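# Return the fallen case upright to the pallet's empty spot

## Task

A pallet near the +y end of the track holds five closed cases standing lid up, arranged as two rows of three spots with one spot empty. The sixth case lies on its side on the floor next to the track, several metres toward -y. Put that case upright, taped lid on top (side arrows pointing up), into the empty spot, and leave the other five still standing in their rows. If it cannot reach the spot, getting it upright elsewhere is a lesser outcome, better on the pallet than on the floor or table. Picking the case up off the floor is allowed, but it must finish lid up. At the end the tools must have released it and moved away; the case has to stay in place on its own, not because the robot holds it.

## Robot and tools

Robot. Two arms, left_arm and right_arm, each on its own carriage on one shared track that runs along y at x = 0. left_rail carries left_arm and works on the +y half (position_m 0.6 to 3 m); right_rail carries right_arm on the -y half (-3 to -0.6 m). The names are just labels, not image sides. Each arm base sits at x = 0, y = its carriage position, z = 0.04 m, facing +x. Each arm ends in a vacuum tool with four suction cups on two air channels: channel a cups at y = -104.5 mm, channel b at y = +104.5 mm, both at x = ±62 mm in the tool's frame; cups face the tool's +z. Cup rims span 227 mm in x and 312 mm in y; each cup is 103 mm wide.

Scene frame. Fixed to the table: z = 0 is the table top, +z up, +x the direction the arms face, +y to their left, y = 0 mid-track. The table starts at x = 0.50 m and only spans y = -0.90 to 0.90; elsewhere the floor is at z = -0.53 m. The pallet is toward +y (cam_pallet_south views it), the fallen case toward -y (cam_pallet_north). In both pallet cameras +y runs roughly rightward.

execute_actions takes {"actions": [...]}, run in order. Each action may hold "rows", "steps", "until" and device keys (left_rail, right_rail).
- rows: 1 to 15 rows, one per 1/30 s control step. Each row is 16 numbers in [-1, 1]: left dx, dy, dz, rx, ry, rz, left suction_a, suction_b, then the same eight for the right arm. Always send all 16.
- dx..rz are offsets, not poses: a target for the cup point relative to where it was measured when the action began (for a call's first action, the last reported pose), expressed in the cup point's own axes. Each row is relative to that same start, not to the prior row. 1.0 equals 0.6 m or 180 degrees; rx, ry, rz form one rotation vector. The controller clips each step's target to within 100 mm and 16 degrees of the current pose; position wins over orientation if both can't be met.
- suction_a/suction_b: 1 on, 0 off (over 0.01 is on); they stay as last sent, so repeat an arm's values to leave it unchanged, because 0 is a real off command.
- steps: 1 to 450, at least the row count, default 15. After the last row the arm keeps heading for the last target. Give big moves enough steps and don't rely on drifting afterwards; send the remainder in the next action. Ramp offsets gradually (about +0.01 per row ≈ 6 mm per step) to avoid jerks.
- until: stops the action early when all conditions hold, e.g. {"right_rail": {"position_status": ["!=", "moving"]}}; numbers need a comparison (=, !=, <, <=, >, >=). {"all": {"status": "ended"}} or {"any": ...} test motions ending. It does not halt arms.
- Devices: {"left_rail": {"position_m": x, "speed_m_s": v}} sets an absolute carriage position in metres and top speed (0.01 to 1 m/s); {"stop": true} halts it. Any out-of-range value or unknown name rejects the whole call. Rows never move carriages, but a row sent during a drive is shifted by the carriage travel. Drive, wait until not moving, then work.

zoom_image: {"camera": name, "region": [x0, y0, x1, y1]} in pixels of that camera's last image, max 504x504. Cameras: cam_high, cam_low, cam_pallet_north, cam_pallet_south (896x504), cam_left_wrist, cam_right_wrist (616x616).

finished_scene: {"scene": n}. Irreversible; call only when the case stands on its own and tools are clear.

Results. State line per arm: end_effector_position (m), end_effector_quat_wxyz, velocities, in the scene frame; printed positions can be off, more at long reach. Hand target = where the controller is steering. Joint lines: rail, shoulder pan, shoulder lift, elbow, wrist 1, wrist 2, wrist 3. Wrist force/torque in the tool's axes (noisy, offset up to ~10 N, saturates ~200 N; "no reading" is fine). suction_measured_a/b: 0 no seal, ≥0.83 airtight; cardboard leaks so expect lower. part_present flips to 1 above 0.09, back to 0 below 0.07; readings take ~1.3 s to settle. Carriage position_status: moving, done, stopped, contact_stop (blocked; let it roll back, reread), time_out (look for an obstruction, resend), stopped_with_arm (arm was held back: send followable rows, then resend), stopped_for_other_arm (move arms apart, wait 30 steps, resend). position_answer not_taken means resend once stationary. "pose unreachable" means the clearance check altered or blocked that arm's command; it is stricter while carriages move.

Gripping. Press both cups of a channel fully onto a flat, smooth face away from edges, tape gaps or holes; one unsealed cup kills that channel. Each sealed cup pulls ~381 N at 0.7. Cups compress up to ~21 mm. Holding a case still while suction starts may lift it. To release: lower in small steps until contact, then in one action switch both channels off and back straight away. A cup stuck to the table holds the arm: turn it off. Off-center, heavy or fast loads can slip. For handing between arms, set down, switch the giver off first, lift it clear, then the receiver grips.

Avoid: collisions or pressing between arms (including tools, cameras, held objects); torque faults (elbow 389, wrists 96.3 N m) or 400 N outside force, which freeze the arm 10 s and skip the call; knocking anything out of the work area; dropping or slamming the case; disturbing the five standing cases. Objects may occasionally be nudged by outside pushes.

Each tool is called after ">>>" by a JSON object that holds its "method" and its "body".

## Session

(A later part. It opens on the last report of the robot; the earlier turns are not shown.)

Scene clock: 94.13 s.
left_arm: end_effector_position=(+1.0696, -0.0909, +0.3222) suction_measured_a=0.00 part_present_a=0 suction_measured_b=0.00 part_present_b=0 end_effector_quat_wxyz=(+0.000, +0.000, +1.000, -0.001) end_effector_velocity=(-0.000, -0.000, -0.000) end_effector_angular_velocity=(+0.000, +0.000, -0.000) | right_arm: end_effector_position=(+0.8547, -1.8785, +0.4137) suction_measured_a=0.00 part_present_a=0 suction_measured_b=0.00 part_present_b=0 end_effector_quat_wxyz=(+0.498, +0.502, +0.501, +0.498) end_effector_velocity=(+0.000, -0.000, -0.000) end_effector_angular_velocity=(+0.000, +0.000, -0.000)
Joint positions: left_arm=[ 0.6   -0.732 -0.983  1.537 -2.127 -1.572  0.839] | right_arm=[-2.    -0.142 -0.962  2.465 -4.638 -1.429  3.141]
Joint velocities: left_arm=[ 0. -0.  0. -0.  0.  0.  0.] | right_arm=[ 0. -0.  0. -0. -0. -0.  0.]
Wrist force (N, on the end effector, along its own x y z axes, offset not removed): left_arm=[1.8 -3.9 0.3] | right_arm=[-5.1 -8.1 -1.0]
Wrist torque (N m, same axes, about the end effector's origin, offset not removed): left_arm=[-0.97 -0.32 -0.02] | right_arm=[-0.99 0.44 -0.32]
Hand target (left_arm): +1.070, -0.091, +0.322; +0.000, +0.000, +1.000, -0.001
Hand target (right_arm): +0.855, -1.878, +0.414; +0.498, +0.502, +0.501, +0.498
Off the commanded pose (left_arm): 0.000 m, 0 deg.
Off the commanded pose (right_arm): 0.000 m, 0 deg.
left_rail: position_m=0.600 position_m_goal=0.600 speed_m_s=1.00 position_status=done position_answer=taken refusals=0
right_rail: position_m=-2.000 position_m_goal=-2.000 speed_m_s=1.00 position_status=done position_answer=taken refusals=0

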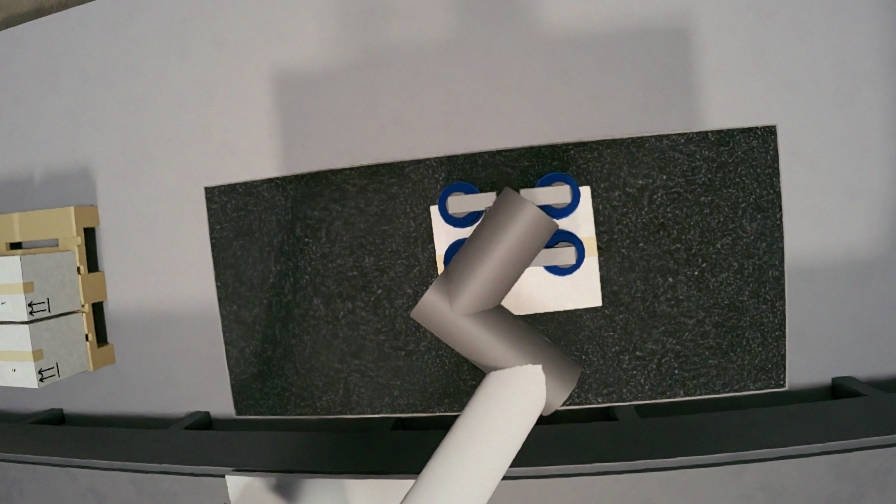

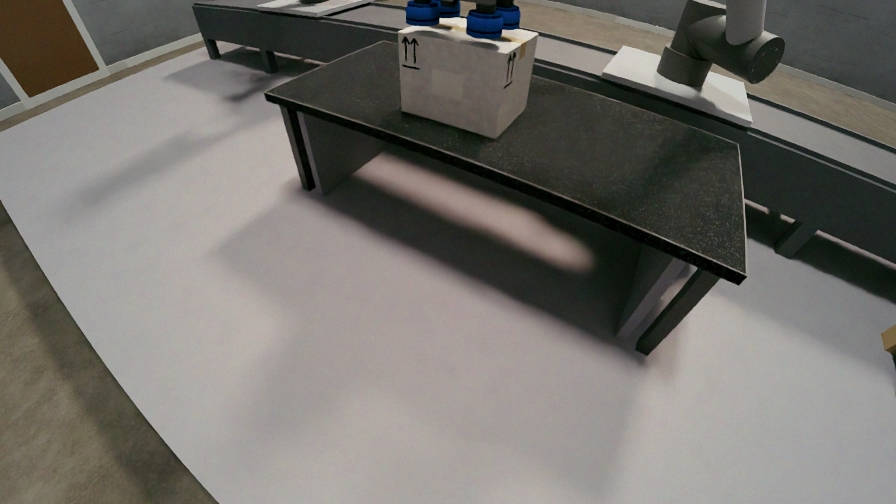

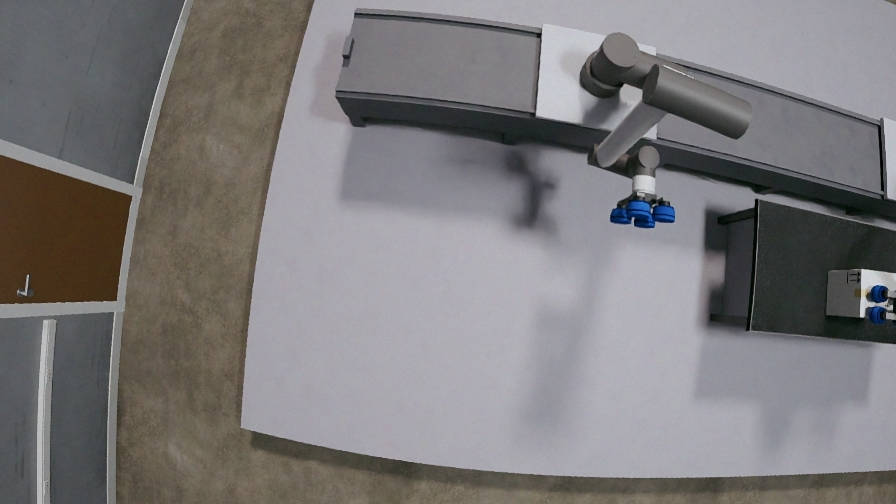

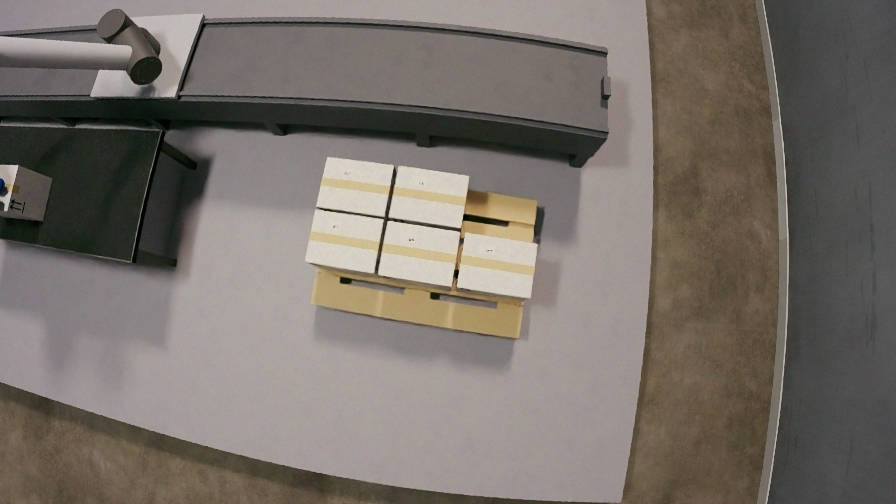

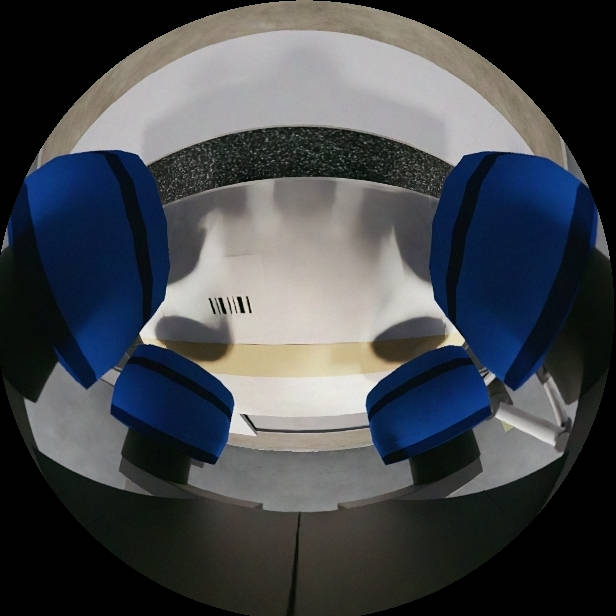

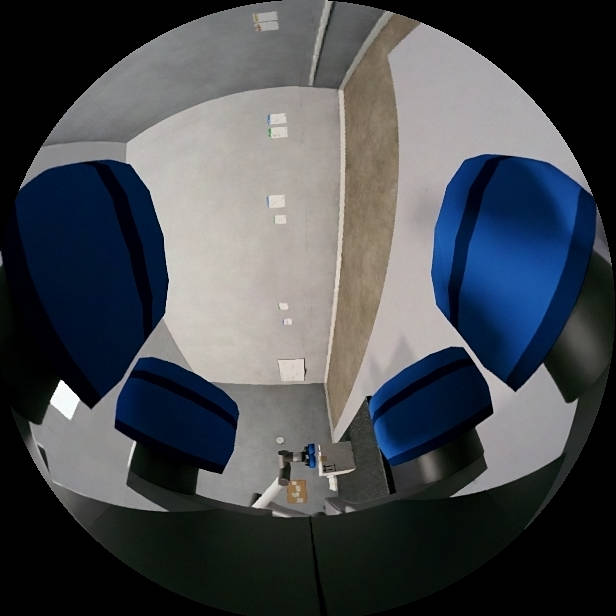

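>>> {"method": "execute_actions", "body": {"actions": [{"rows":[[0.085,-0.01,0.03,0,0,0,0,0,0,0,0,0,0,0,0,0]],"steps":30},{"rows":[[0,0,0.04,0,0,0,1,1,0,0,0,0,0,0,0,0],[0,0,0.068,0,0,0,1,1,0,0,0,0,0,0,0,0]],"steps":70}]}}

Scene clock: 101.17 s.
left_arm: end_effector_position=(+1.0187, -0.0969, +0.2633) suction_measured_a=0.95 part_present_a=1 suction_measured_b=0.95 part_present_b=1 end_effector_quat_wxyz=(+0.000, +0.000, +1.000, -0.001) end_effector_velocity=(-0.000, +0.000, -0.000) end_effector_angular_velocity=(+0.000, +0.000, -0.000) | right_arm: end_effector_position=(+0.8547, -1.8785, +0.4137) suction_measured_a=0.00 part_present_a=0 suction_measured_b=0.00 part_present_b=0 end_effector_quat_wxyz=(+0.498, +0.502, +0.501, +0.498) end_effector_velocity=(-0.000, +0.000, +0.000) end_effector_angular_velocity=(-0.000, -0.000, +0.000)
Joint positions: left_arm=[ 0.6   -0.764 -0.982  1.634 -2.224 -1.572  0.807] | right_arm=[-2.    -0.142 -0.962  2.465 -4.638 -1.429  3.141]
Joint velocities: left_arm=[ 0.  0.  0.  0.  0. -0.  0.] | right_arm=[ 0.  0. -0.  0. -0.  0. -0.]
Wrist force (N, on the end effector, along its own x y z axes, offset not removed): left_arm=[19.1 7.0 -113.0] | right_arm=[-6.7 -7.2 2.3]
Wrist torque (N m, same axes, about the end effector's origin, offset not removed): left_arm=[8.62 -6.97 0.69] | right_arm=[-1.04 0.48 -0.19]
Hand target (left_arm): +1.019, -0.097, +0.263; +0.000, +0.000, +1.000, -0.001
Hand target (right_arm): +0.855, -1.878, +0.414; +0.498, +0.502, +0.501, +0.498
Off the commanded pose (left_arm): 0.000 m, 0 deg.
Off the commanded pose (right_arm): 0.000 m, 0 deg.
left_rail: position_m=0.600 position_m_goal=0.600 speed_m_s=1.00 position_status=done position_answer=taken refusals=0
right_rail: position_m=-2.000 position_m_goal=-2.000 speed_m_s=1.00 position_status=done position_answer=taken refusals=0

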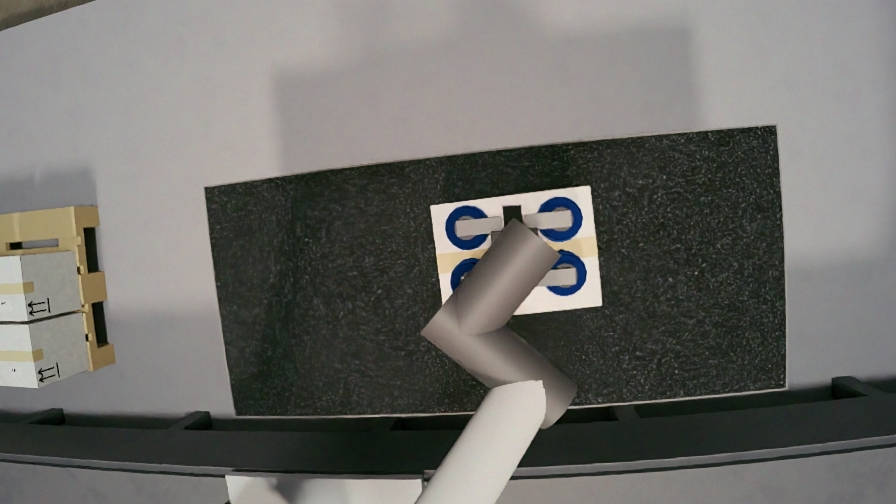

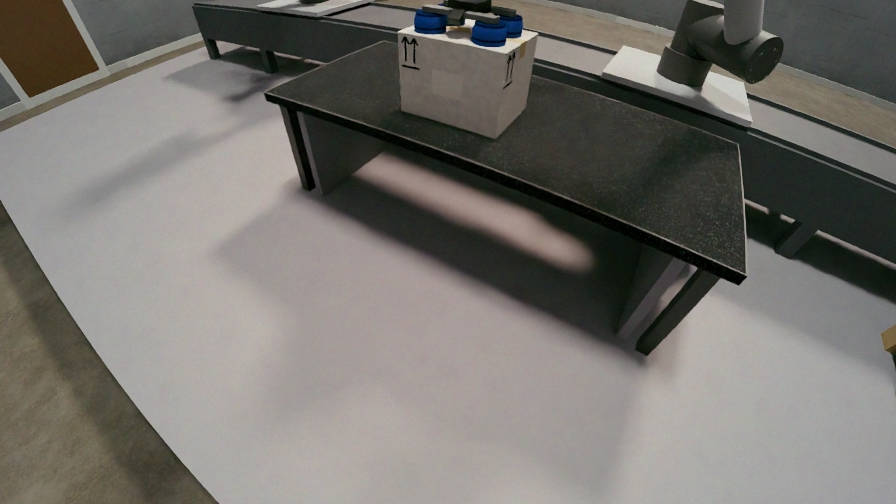

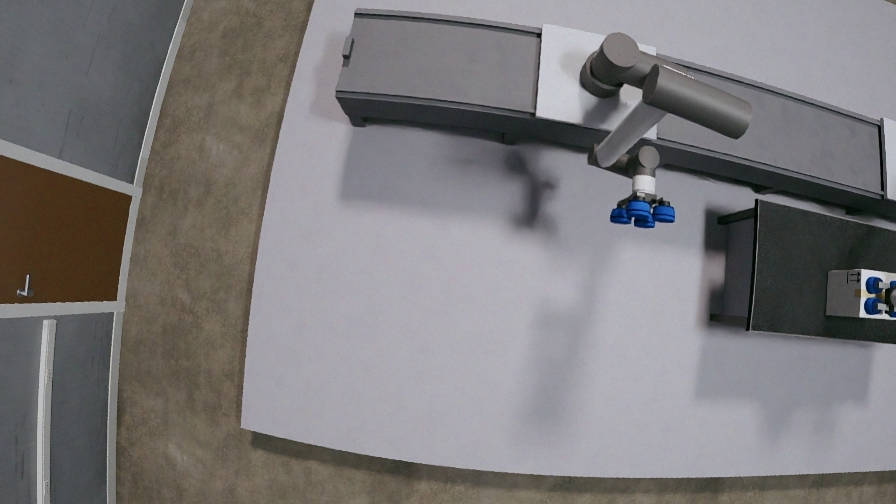

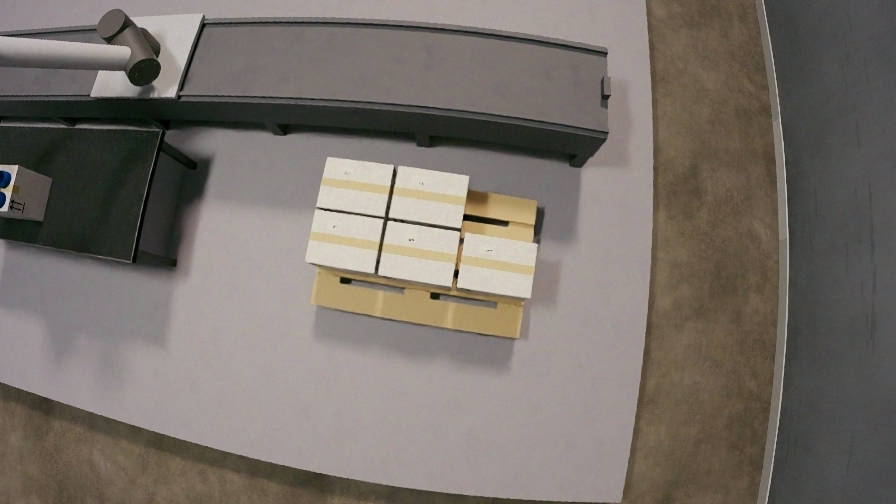

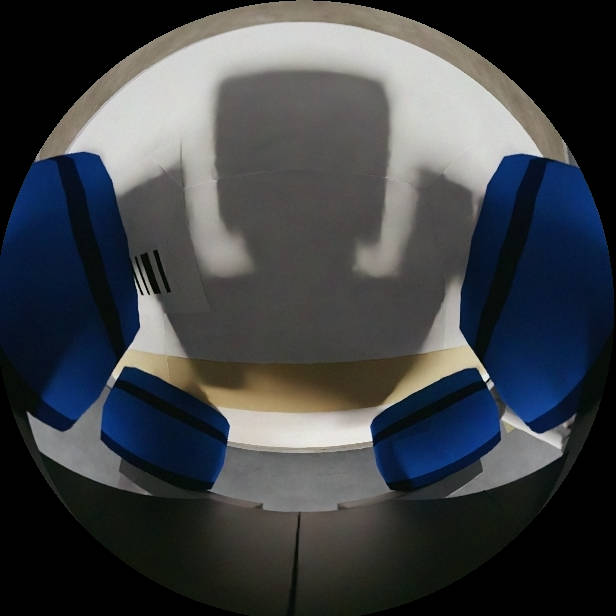

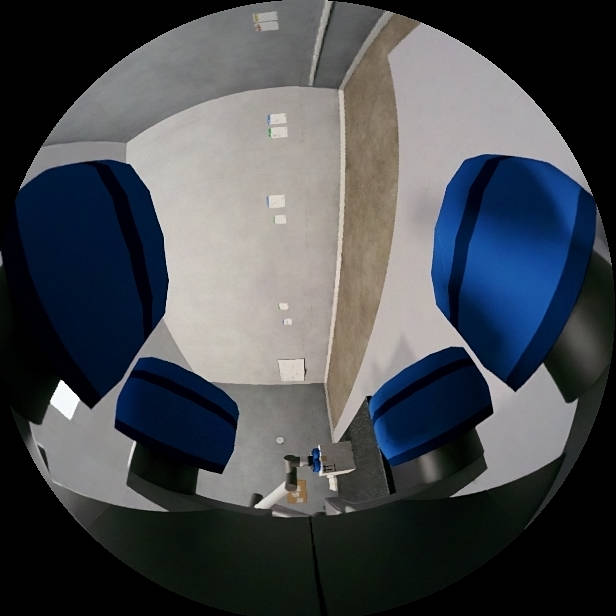

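>>> {"method": "execute_actions", "body": {"actions": [{"rows":[[0,0,-0.02,0,0,0,1,1,0,0,0,0,0,0,0,0],[0,0,-0.06,0,0,0,1,1,0,0,0,0,0,0,0,0],[0,0,-0.12,0,0,0,1,1,0,0,0,0,0,0,0,0]],"steps":30},{"rows":[[0.06,0.1,0,0,0,0,1,1,0,0,0,0,0,0,0,0],[0.15,0.3,0,0,0,0,1,1,0,0,0,0,0,0,0,0],[0.25,0.6,0,0,0,0,1,1,0,0,0,0,0,0,0,0],[0.4,1,0,0,0,0.04,1,1,0,0,0,0,0,0,0,0]],"steps":90},{"left_rail":{"position_m":3.0,"speed_m_s":0.7},"steps":250,"until":{"all":{"status":"ended"}}},{"rows":[[0,0.08,0.08,0,0,0,1,1,0,0,0,0,0,0,0,0],[0,0.17,0.2,0,0,0,1,1,0,0,0,0,0,0,0,0]],"steps":50}]}}

>>> {"method": "zoom_image", "body": {"camera": "cam_pallet_south", "region": [300, 100, 620, 340]}}

Scene clock: 123.10 s.
left_arm: end_effector_position=(+0.7924, +3.0044, +0.2145) suction_measured_a=0.95 part_present_a=1 suction_measured_b=0.95 part_present_b=1 end_effector_quat_wxyz=(+0.001, +0.063, +0.998, -0.001) end_effector_velocity=(+0.000, -0.000, +0.000) end_effector_angular_velocity=(-0.000, -0.000, +0.000) | right_arm: end_effector_position=(+0.8547, -1.8785, +0.4137) suction_measured_a=0.00 part_present_a=0 suction_measured_b=0.00 part_present_b=0 end_effector_quat_wxyz=(+0.498, +0.502, +0.501, +0.498) end_effector_velocity=(+0.000, +0.000, -0.000) end_effector_angular_velocity=(-0.000, +0.000, +0.000)
Joint positions: left_arm=[ 3.    -0.251 -1.327  2.319 -2.565 -1.572  1.446] | right_arm=[-2.    -0.142 -0.962  2.465 -4.638 -1.429  3.141]
Joint velocities: left_arm=[ 0.  0.  0. -0. -0. -0.  0.] | right_arm=[ 0.  0.  0. -0.  0. -0. -0.]
Wrist force (N, on the end effector, along its own x y z axes, offset not removed): left_arm=[2.0 -2.5 -40.7] | right_arm=[-5.3 -10.1 5.6]
Wrist torque (N m, same axes, about the end effector's origin, offset not removed): left_arm=[0.75 -1.94 0.00] | right_arm=[-1.40 0.32 -0.03]
Hand target (left_arm): +0.792, +3.004, +0.215; +0.001, +0.063, +0.998, -0.001
Hand target (right_arm): +0.855, -1.878, +0.414; +0.498, +0.502, +0.501, +0.498
Off the commanded pose (left_arm): 0.000 m, 0 deg.
Off the commanded pose (right_arm): 0.000 m, 0 deg.
left_rail: position_m=3.000 position_m_goal=3.000 speed_m_s=0.70 position_status=done position_answer=taken refusals=0
right_rail: position_m=-2.000 position_m_goal=-2.000 speed_m_s=1.00 position_status=done position_answer=taken refusals=0

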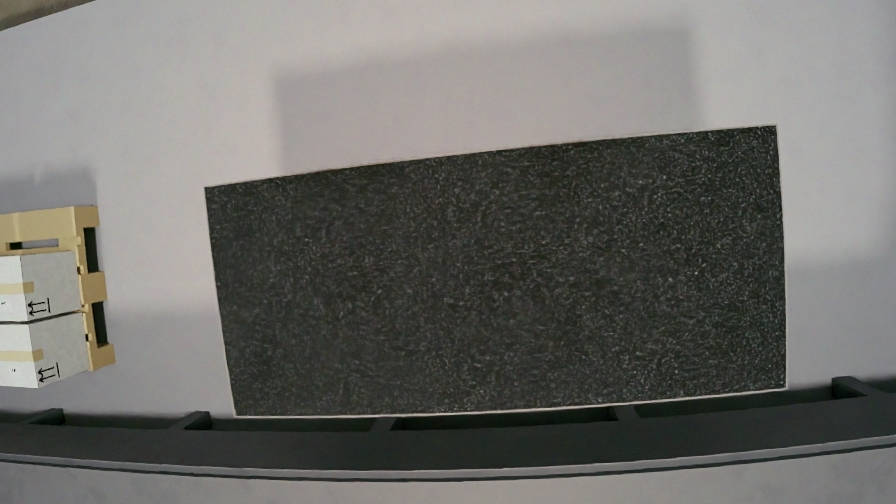

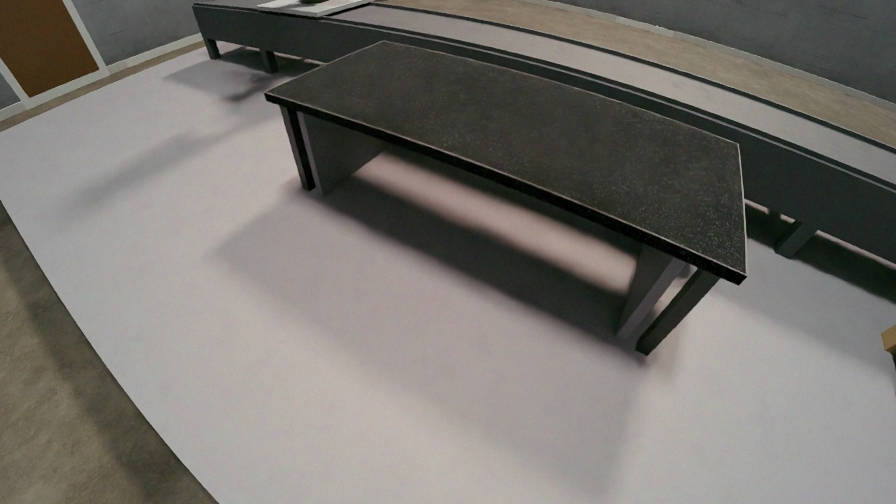

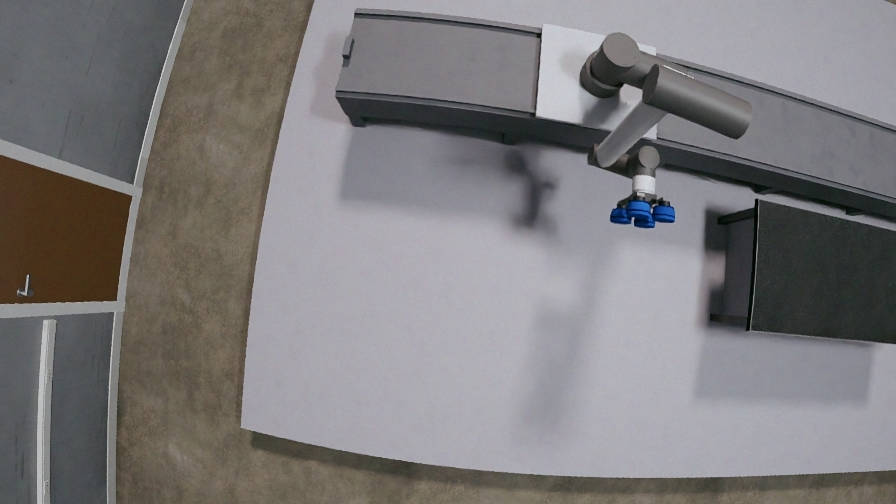

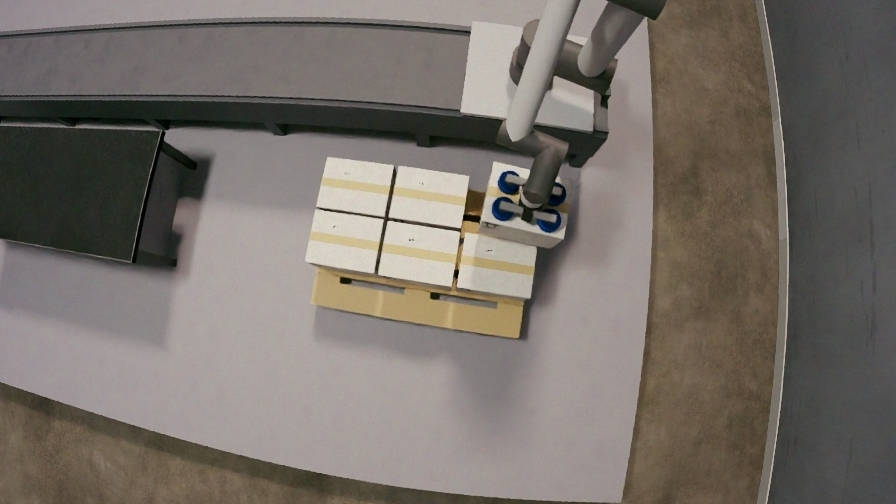

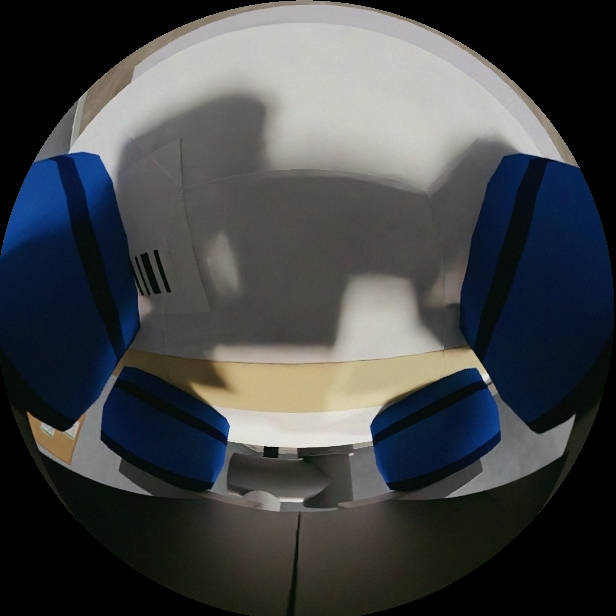

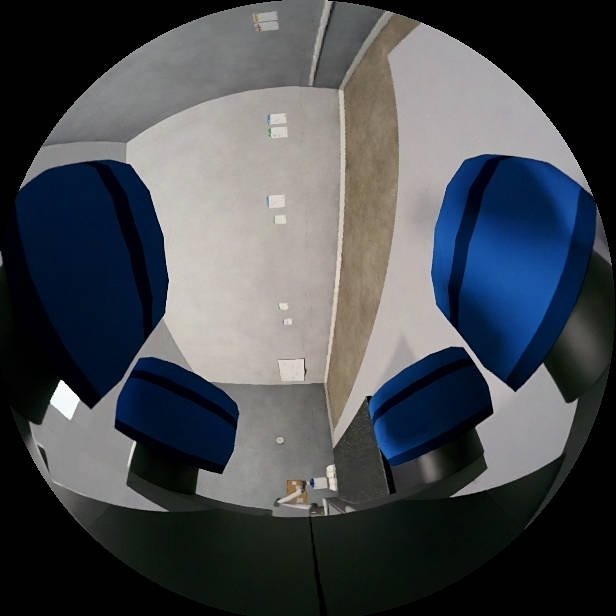

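Region (300, 100, 620, 340) of cam_pallet_south's 896x504 image, scaled by 1.575, with more detail than that image has; it fills the top 378 rows of this view, and the rest is white.

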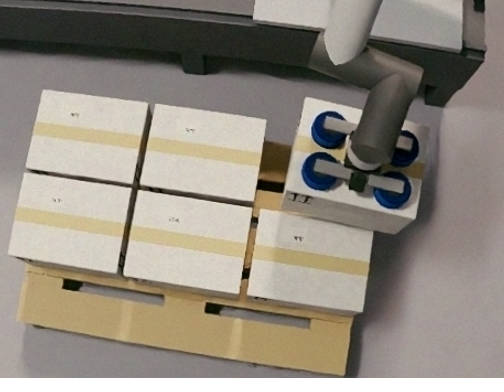

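>>> {"method": "execute_actions", "body": {"actions": [{"rows":[[0.03,-0.08,0,0,0,0,1,1,0,0,0,0,0,0,0,0],[0.06,-0.16,0,0,0,0,1,1,0,0,0,0,0,0,0,0],[0.07,-0.19,0,0,0,0,1,1,0,0,0,0,0,0,0,0]],"steps":45}]}}

>>> {"method": "zoom_image", "body": {"camera": "cam_pallet_south", "region": [300,100,620,340]}}

Scene clock: 136.10 s.
left_arm: end_effector_position=(+0.7363, +2.8966, +0.2144) suction_measured_a=0.95 part_present_a=1 suction_measured_b=0.95 part_present_b=1 end_effector_quat_wxyz=(+0.001, +0.063, +0.998, -0.001) end_effector_velocity=(-0.000, -0.000, +0.000) end_effector_angular_velocity=(-0.000, -0.000, -0.000) | right_arm: end_effector_position=(+0.8547, -1.8785, +0.4137) suction_measured_a=0.00 part_present_a=0 suction_measured_b=0.00 part_present_b=0 end_effector_quat_wxyz=(+0.498, +0.502, +0.501, +0.498) end_effector_velocity=(+0.000, -0.000, -0.000) end_effector_angular_velocity=(+0.000, +0.000, -0.000)
Joint positions: left_arm=[ 3.    -0.413 -1.371  2.385 -2.587 -1.572  1.283] | right_arm=[-2.    -0.142 -0.962  2.465 -4.638 -1.429  3.141]
Joint velocities: left_arm=[ 0. -0. -0.  0. -0.  0. -0.] | right_arm=[ 0. -0.  0. -0.  0. -0.  0.]
Wrist force (N, on the end effector, along its own x y z axes, offset not removed): left_arm=[1.5 -1.4 -40.1] | right_arm=[-8.5 -9.5 1.4]
Wrist torque (N m, same axes, about the end effector's origin, offset not removed): left_arm=[0.91 -1.87 -0.08] | right_arm=[-1.38 0.86 -0.14]
Hand target (left_arm): +0.736, +2.897, +0.214; +0.001, +0.063, +0.998, -0.001
Hand target (right_arm): +0.855, -1.878, +0.414; +0.498, +0.502, +0.501, +0.498
Off the commanded pose (left_arm): 0.000 m, 0 deg.
Off the commanded pose (right_arm): 0.000 m, 0 deg.
left_rail: position_m=3.000 position_m_goal=3.000 speed_m_s=0.70 position_status=done position_answer=taken refusals=0
right_rail: position_m=-2.000 position_m_goal=-2.000 speed_m_s=1.00 position_status=done position_answer=taken refusals=0

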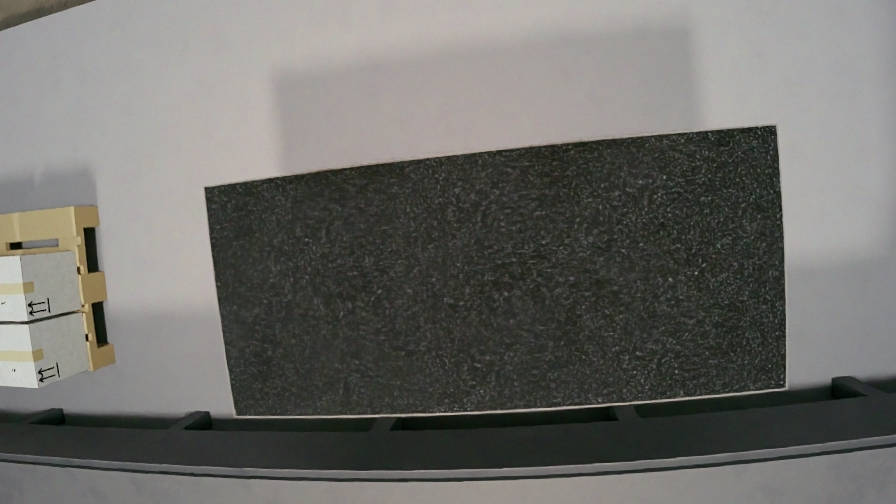

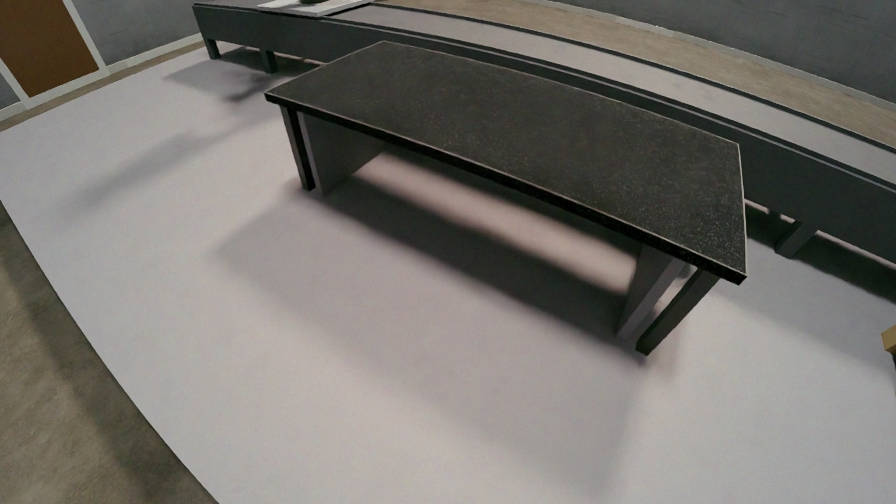

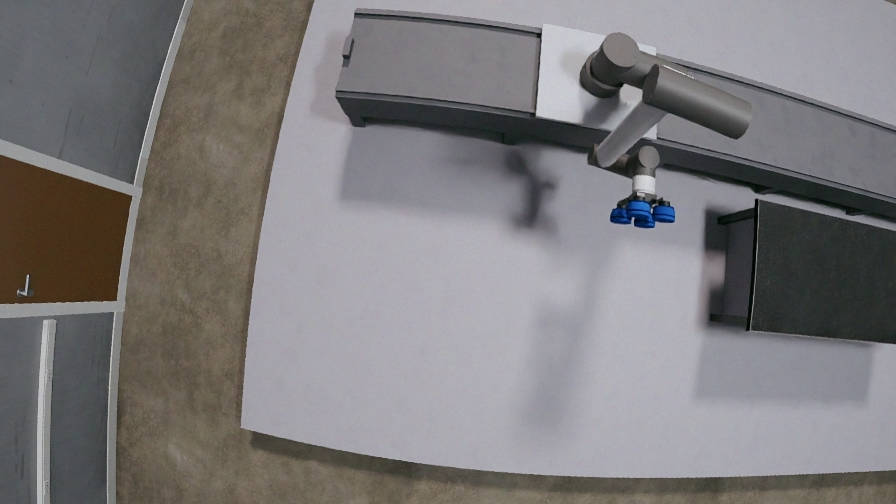

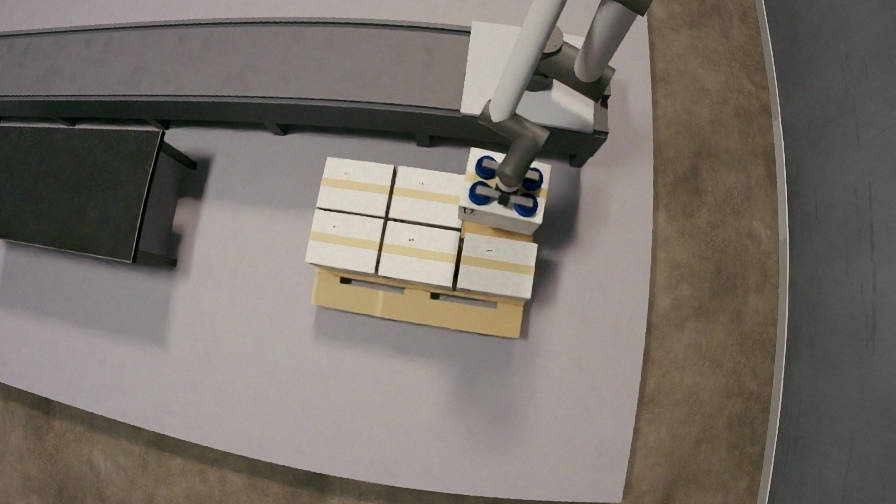

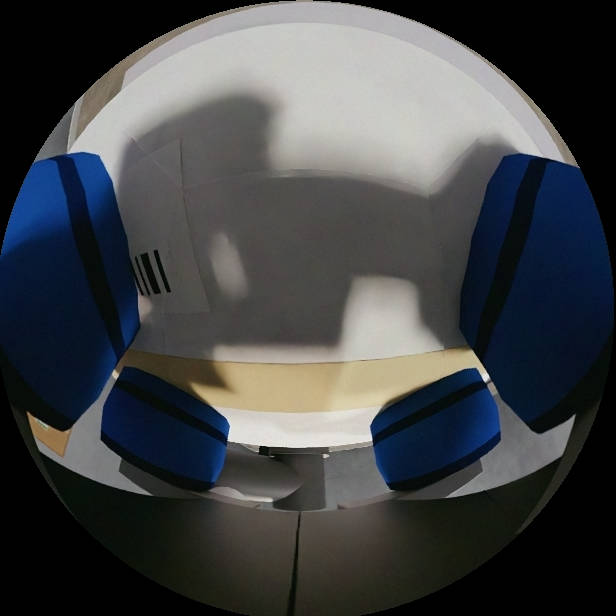

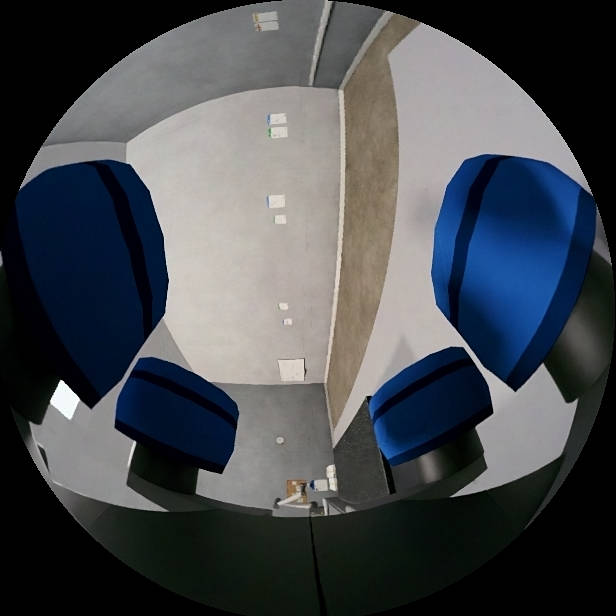

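Region (300, 100, 620, 340) of cam_pallet_south's 896x504 image, scaled by 1.575, with more detail than that image has; it fills the top 378 rows of this view, and the rest is white.

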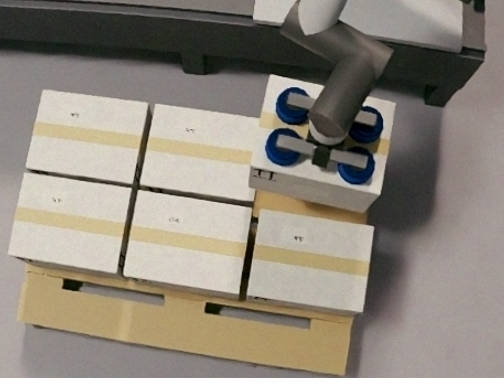

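>>> {"method": "execute_actions", "body": {"actions": [{"rows":[[0.01,0.02,0,0,0,0,1,1,0,0,0,0,0,0,0,0],[0.02,0.035,0.03,0,0,0,1,1,0,0,0,0,0,0,0,0],[0.02,0.035,0.07,0,0,0,1,1,0,0,0,0,0,0,0,0],[0.02,0.035,0.11,0,0,0,1,1,0,0,0,0,0,0,0,0],[0.02,0.035,0.15,0,0,0,1,1,0,0,0,0,0,0,0,0]],"steps":45}]}}

>>> {"method": "zoom_image", "body": {"camera": "cam_pallet_south", "region": [300,100,620,340]}}

Scene clock: 153.10 s.
left_arm: end_effector_position=(+0.7293, +2.9130, +0.1556) suction_measured_a=0.95 part_present_a=1 suction_measured_b=0.95 part_present_b=1 end_effector_quat_wxyz=(+0.004, +0.063, +0.998, -0.005) end_effector_velocity=(-0.000, -0.000, -0.000) end_effector_angular_velocity=(-0.000, +0.000, -0.000) | right_arm: end_effector_position=(+0.8547, -1.8785, +0.4137) suction_measured_a=0.00 part_present_a=0 suction_measured_b=0.00 part_present_b=0 end_effector_quat_wxyz=(+0.498, +0.502, +0.501, +0.498) end_effector_velocity=(+0.000, -0.000, -0.000) end_effector_angular_velocity=(+0.000, +0.000, -0.000)
Joint positions: left_arm=[ 3.    -0.393 -1.288  2.428 -2.721 -1.577  1.303] | right_arm=[-2.    -0.142 -0.962  2.465 -4.638 -1.429  3.141]
Joint velocities: left_arm=[ 0.  0.  0.  0. -0. -0.  0.] | right_arm=[ 0. -0.  0. -0.  0. -0.  0.]
Wrist force (N, on the end effector, along its own x y z axes, offset not removed): left_arm=[6.7 3.8 -55.2] | right_arm=[-5.6 -1.8 -0.8]
Wrist torque (N m, same axes, about the end effector's origin, offset not removed): left_arm=[4.05 -1.62 0.67] | right_arm=[-0.46 0.32 -0.26]
Hand target (left_arm): +0.729, +2.913, +0.155; +0.004, +0.063, +0.998, -0.005
Hand target (right_arm): +0.855, -1.878, +0.414; +0.498, +0.502, +0.501, +0.498
Off the commanded pose (left_arm): 0.032 m, 1 deg.
Off the commanded pose (right_arm): 0.000 m, 0 deg.
FORCE FAULT: contact force on the left arm reached its limit, and that arm stopped for 10 seconds. The contact can be on any part of that arm, not only on its tool. That arm's remaining commands of this call were not run. That arm holds still and accepts commands again. Move the arm away from the contact; if what it grips holds it there, let go first. Pushing or pulling that hard again can fault the arm again.
left_rail: position_m=3.000 position_m_goal=3.000 speed_m_s=0.70 position_status=done position_answer=taken refusals=0
right_rail: position_m=-2.000 position_m_goal=-2.000 speed_m_s=1.00 position_status=done position_answer=taken refusals=0

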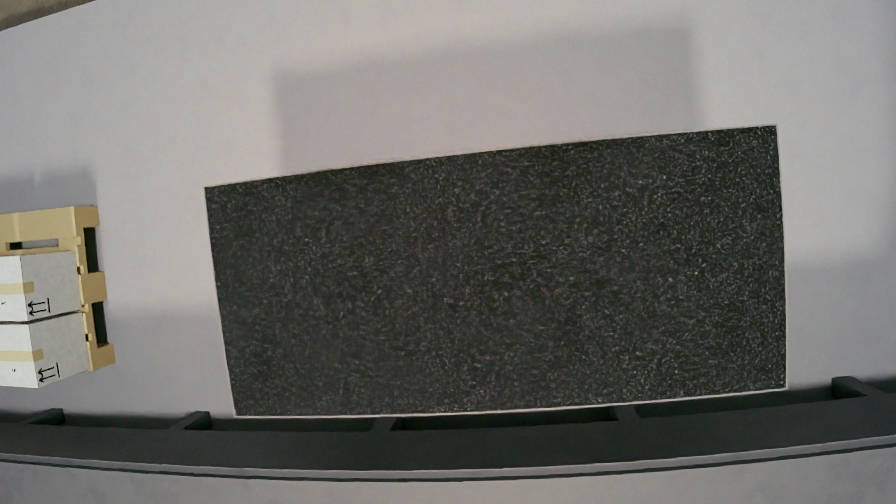

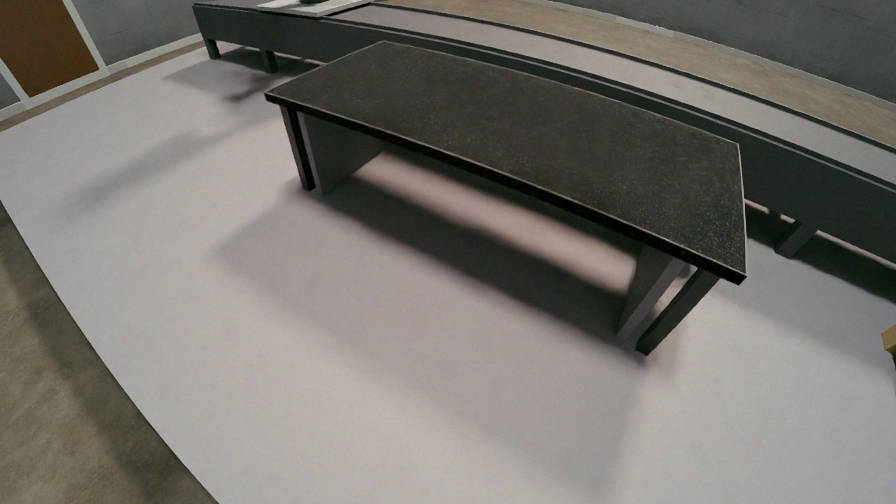

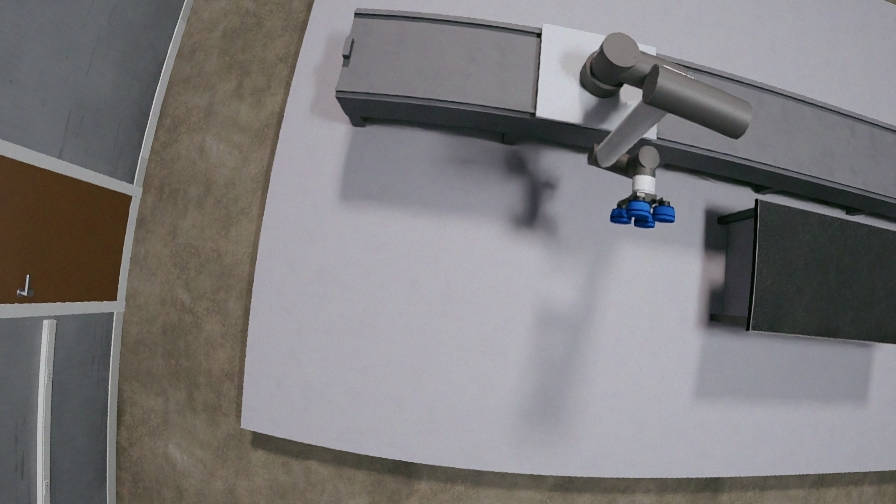

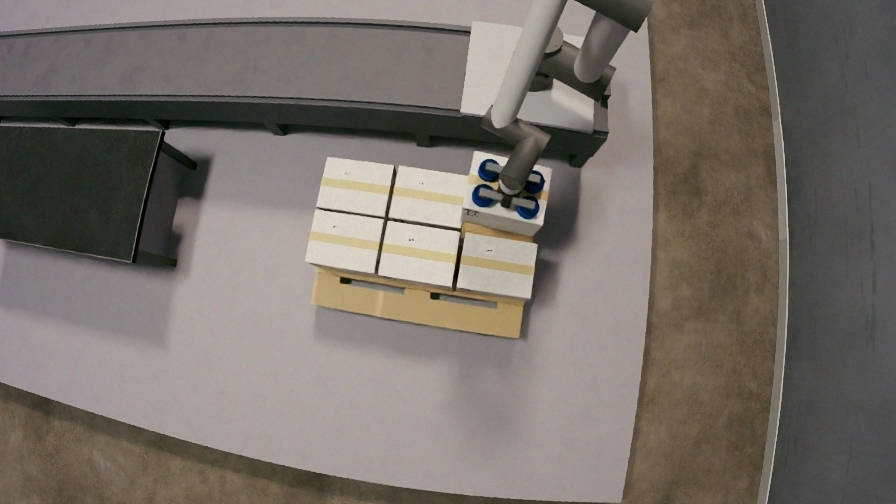

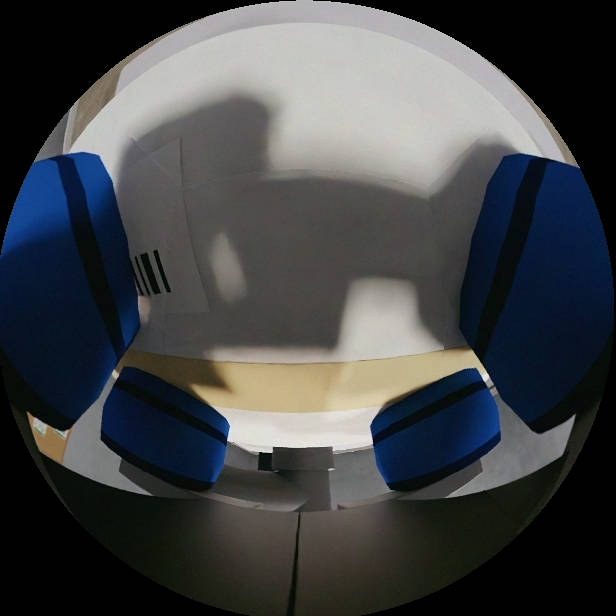

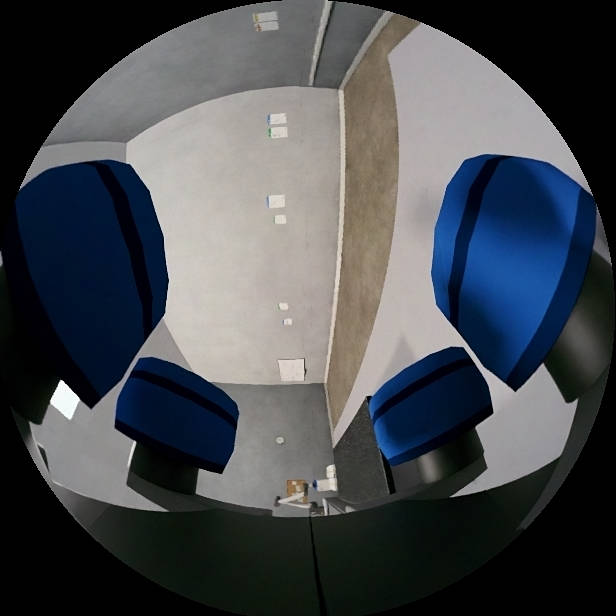

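Region (300, 100, 620, 340) of cam_pallet_south's 896x504 image, scaled by 1.575, with more detail than that image has; it fills the top 378 rows of this view, and the rest is white.

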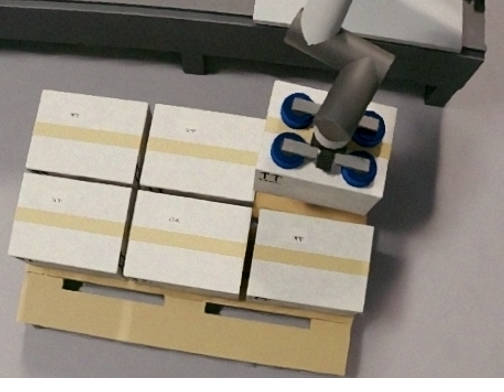

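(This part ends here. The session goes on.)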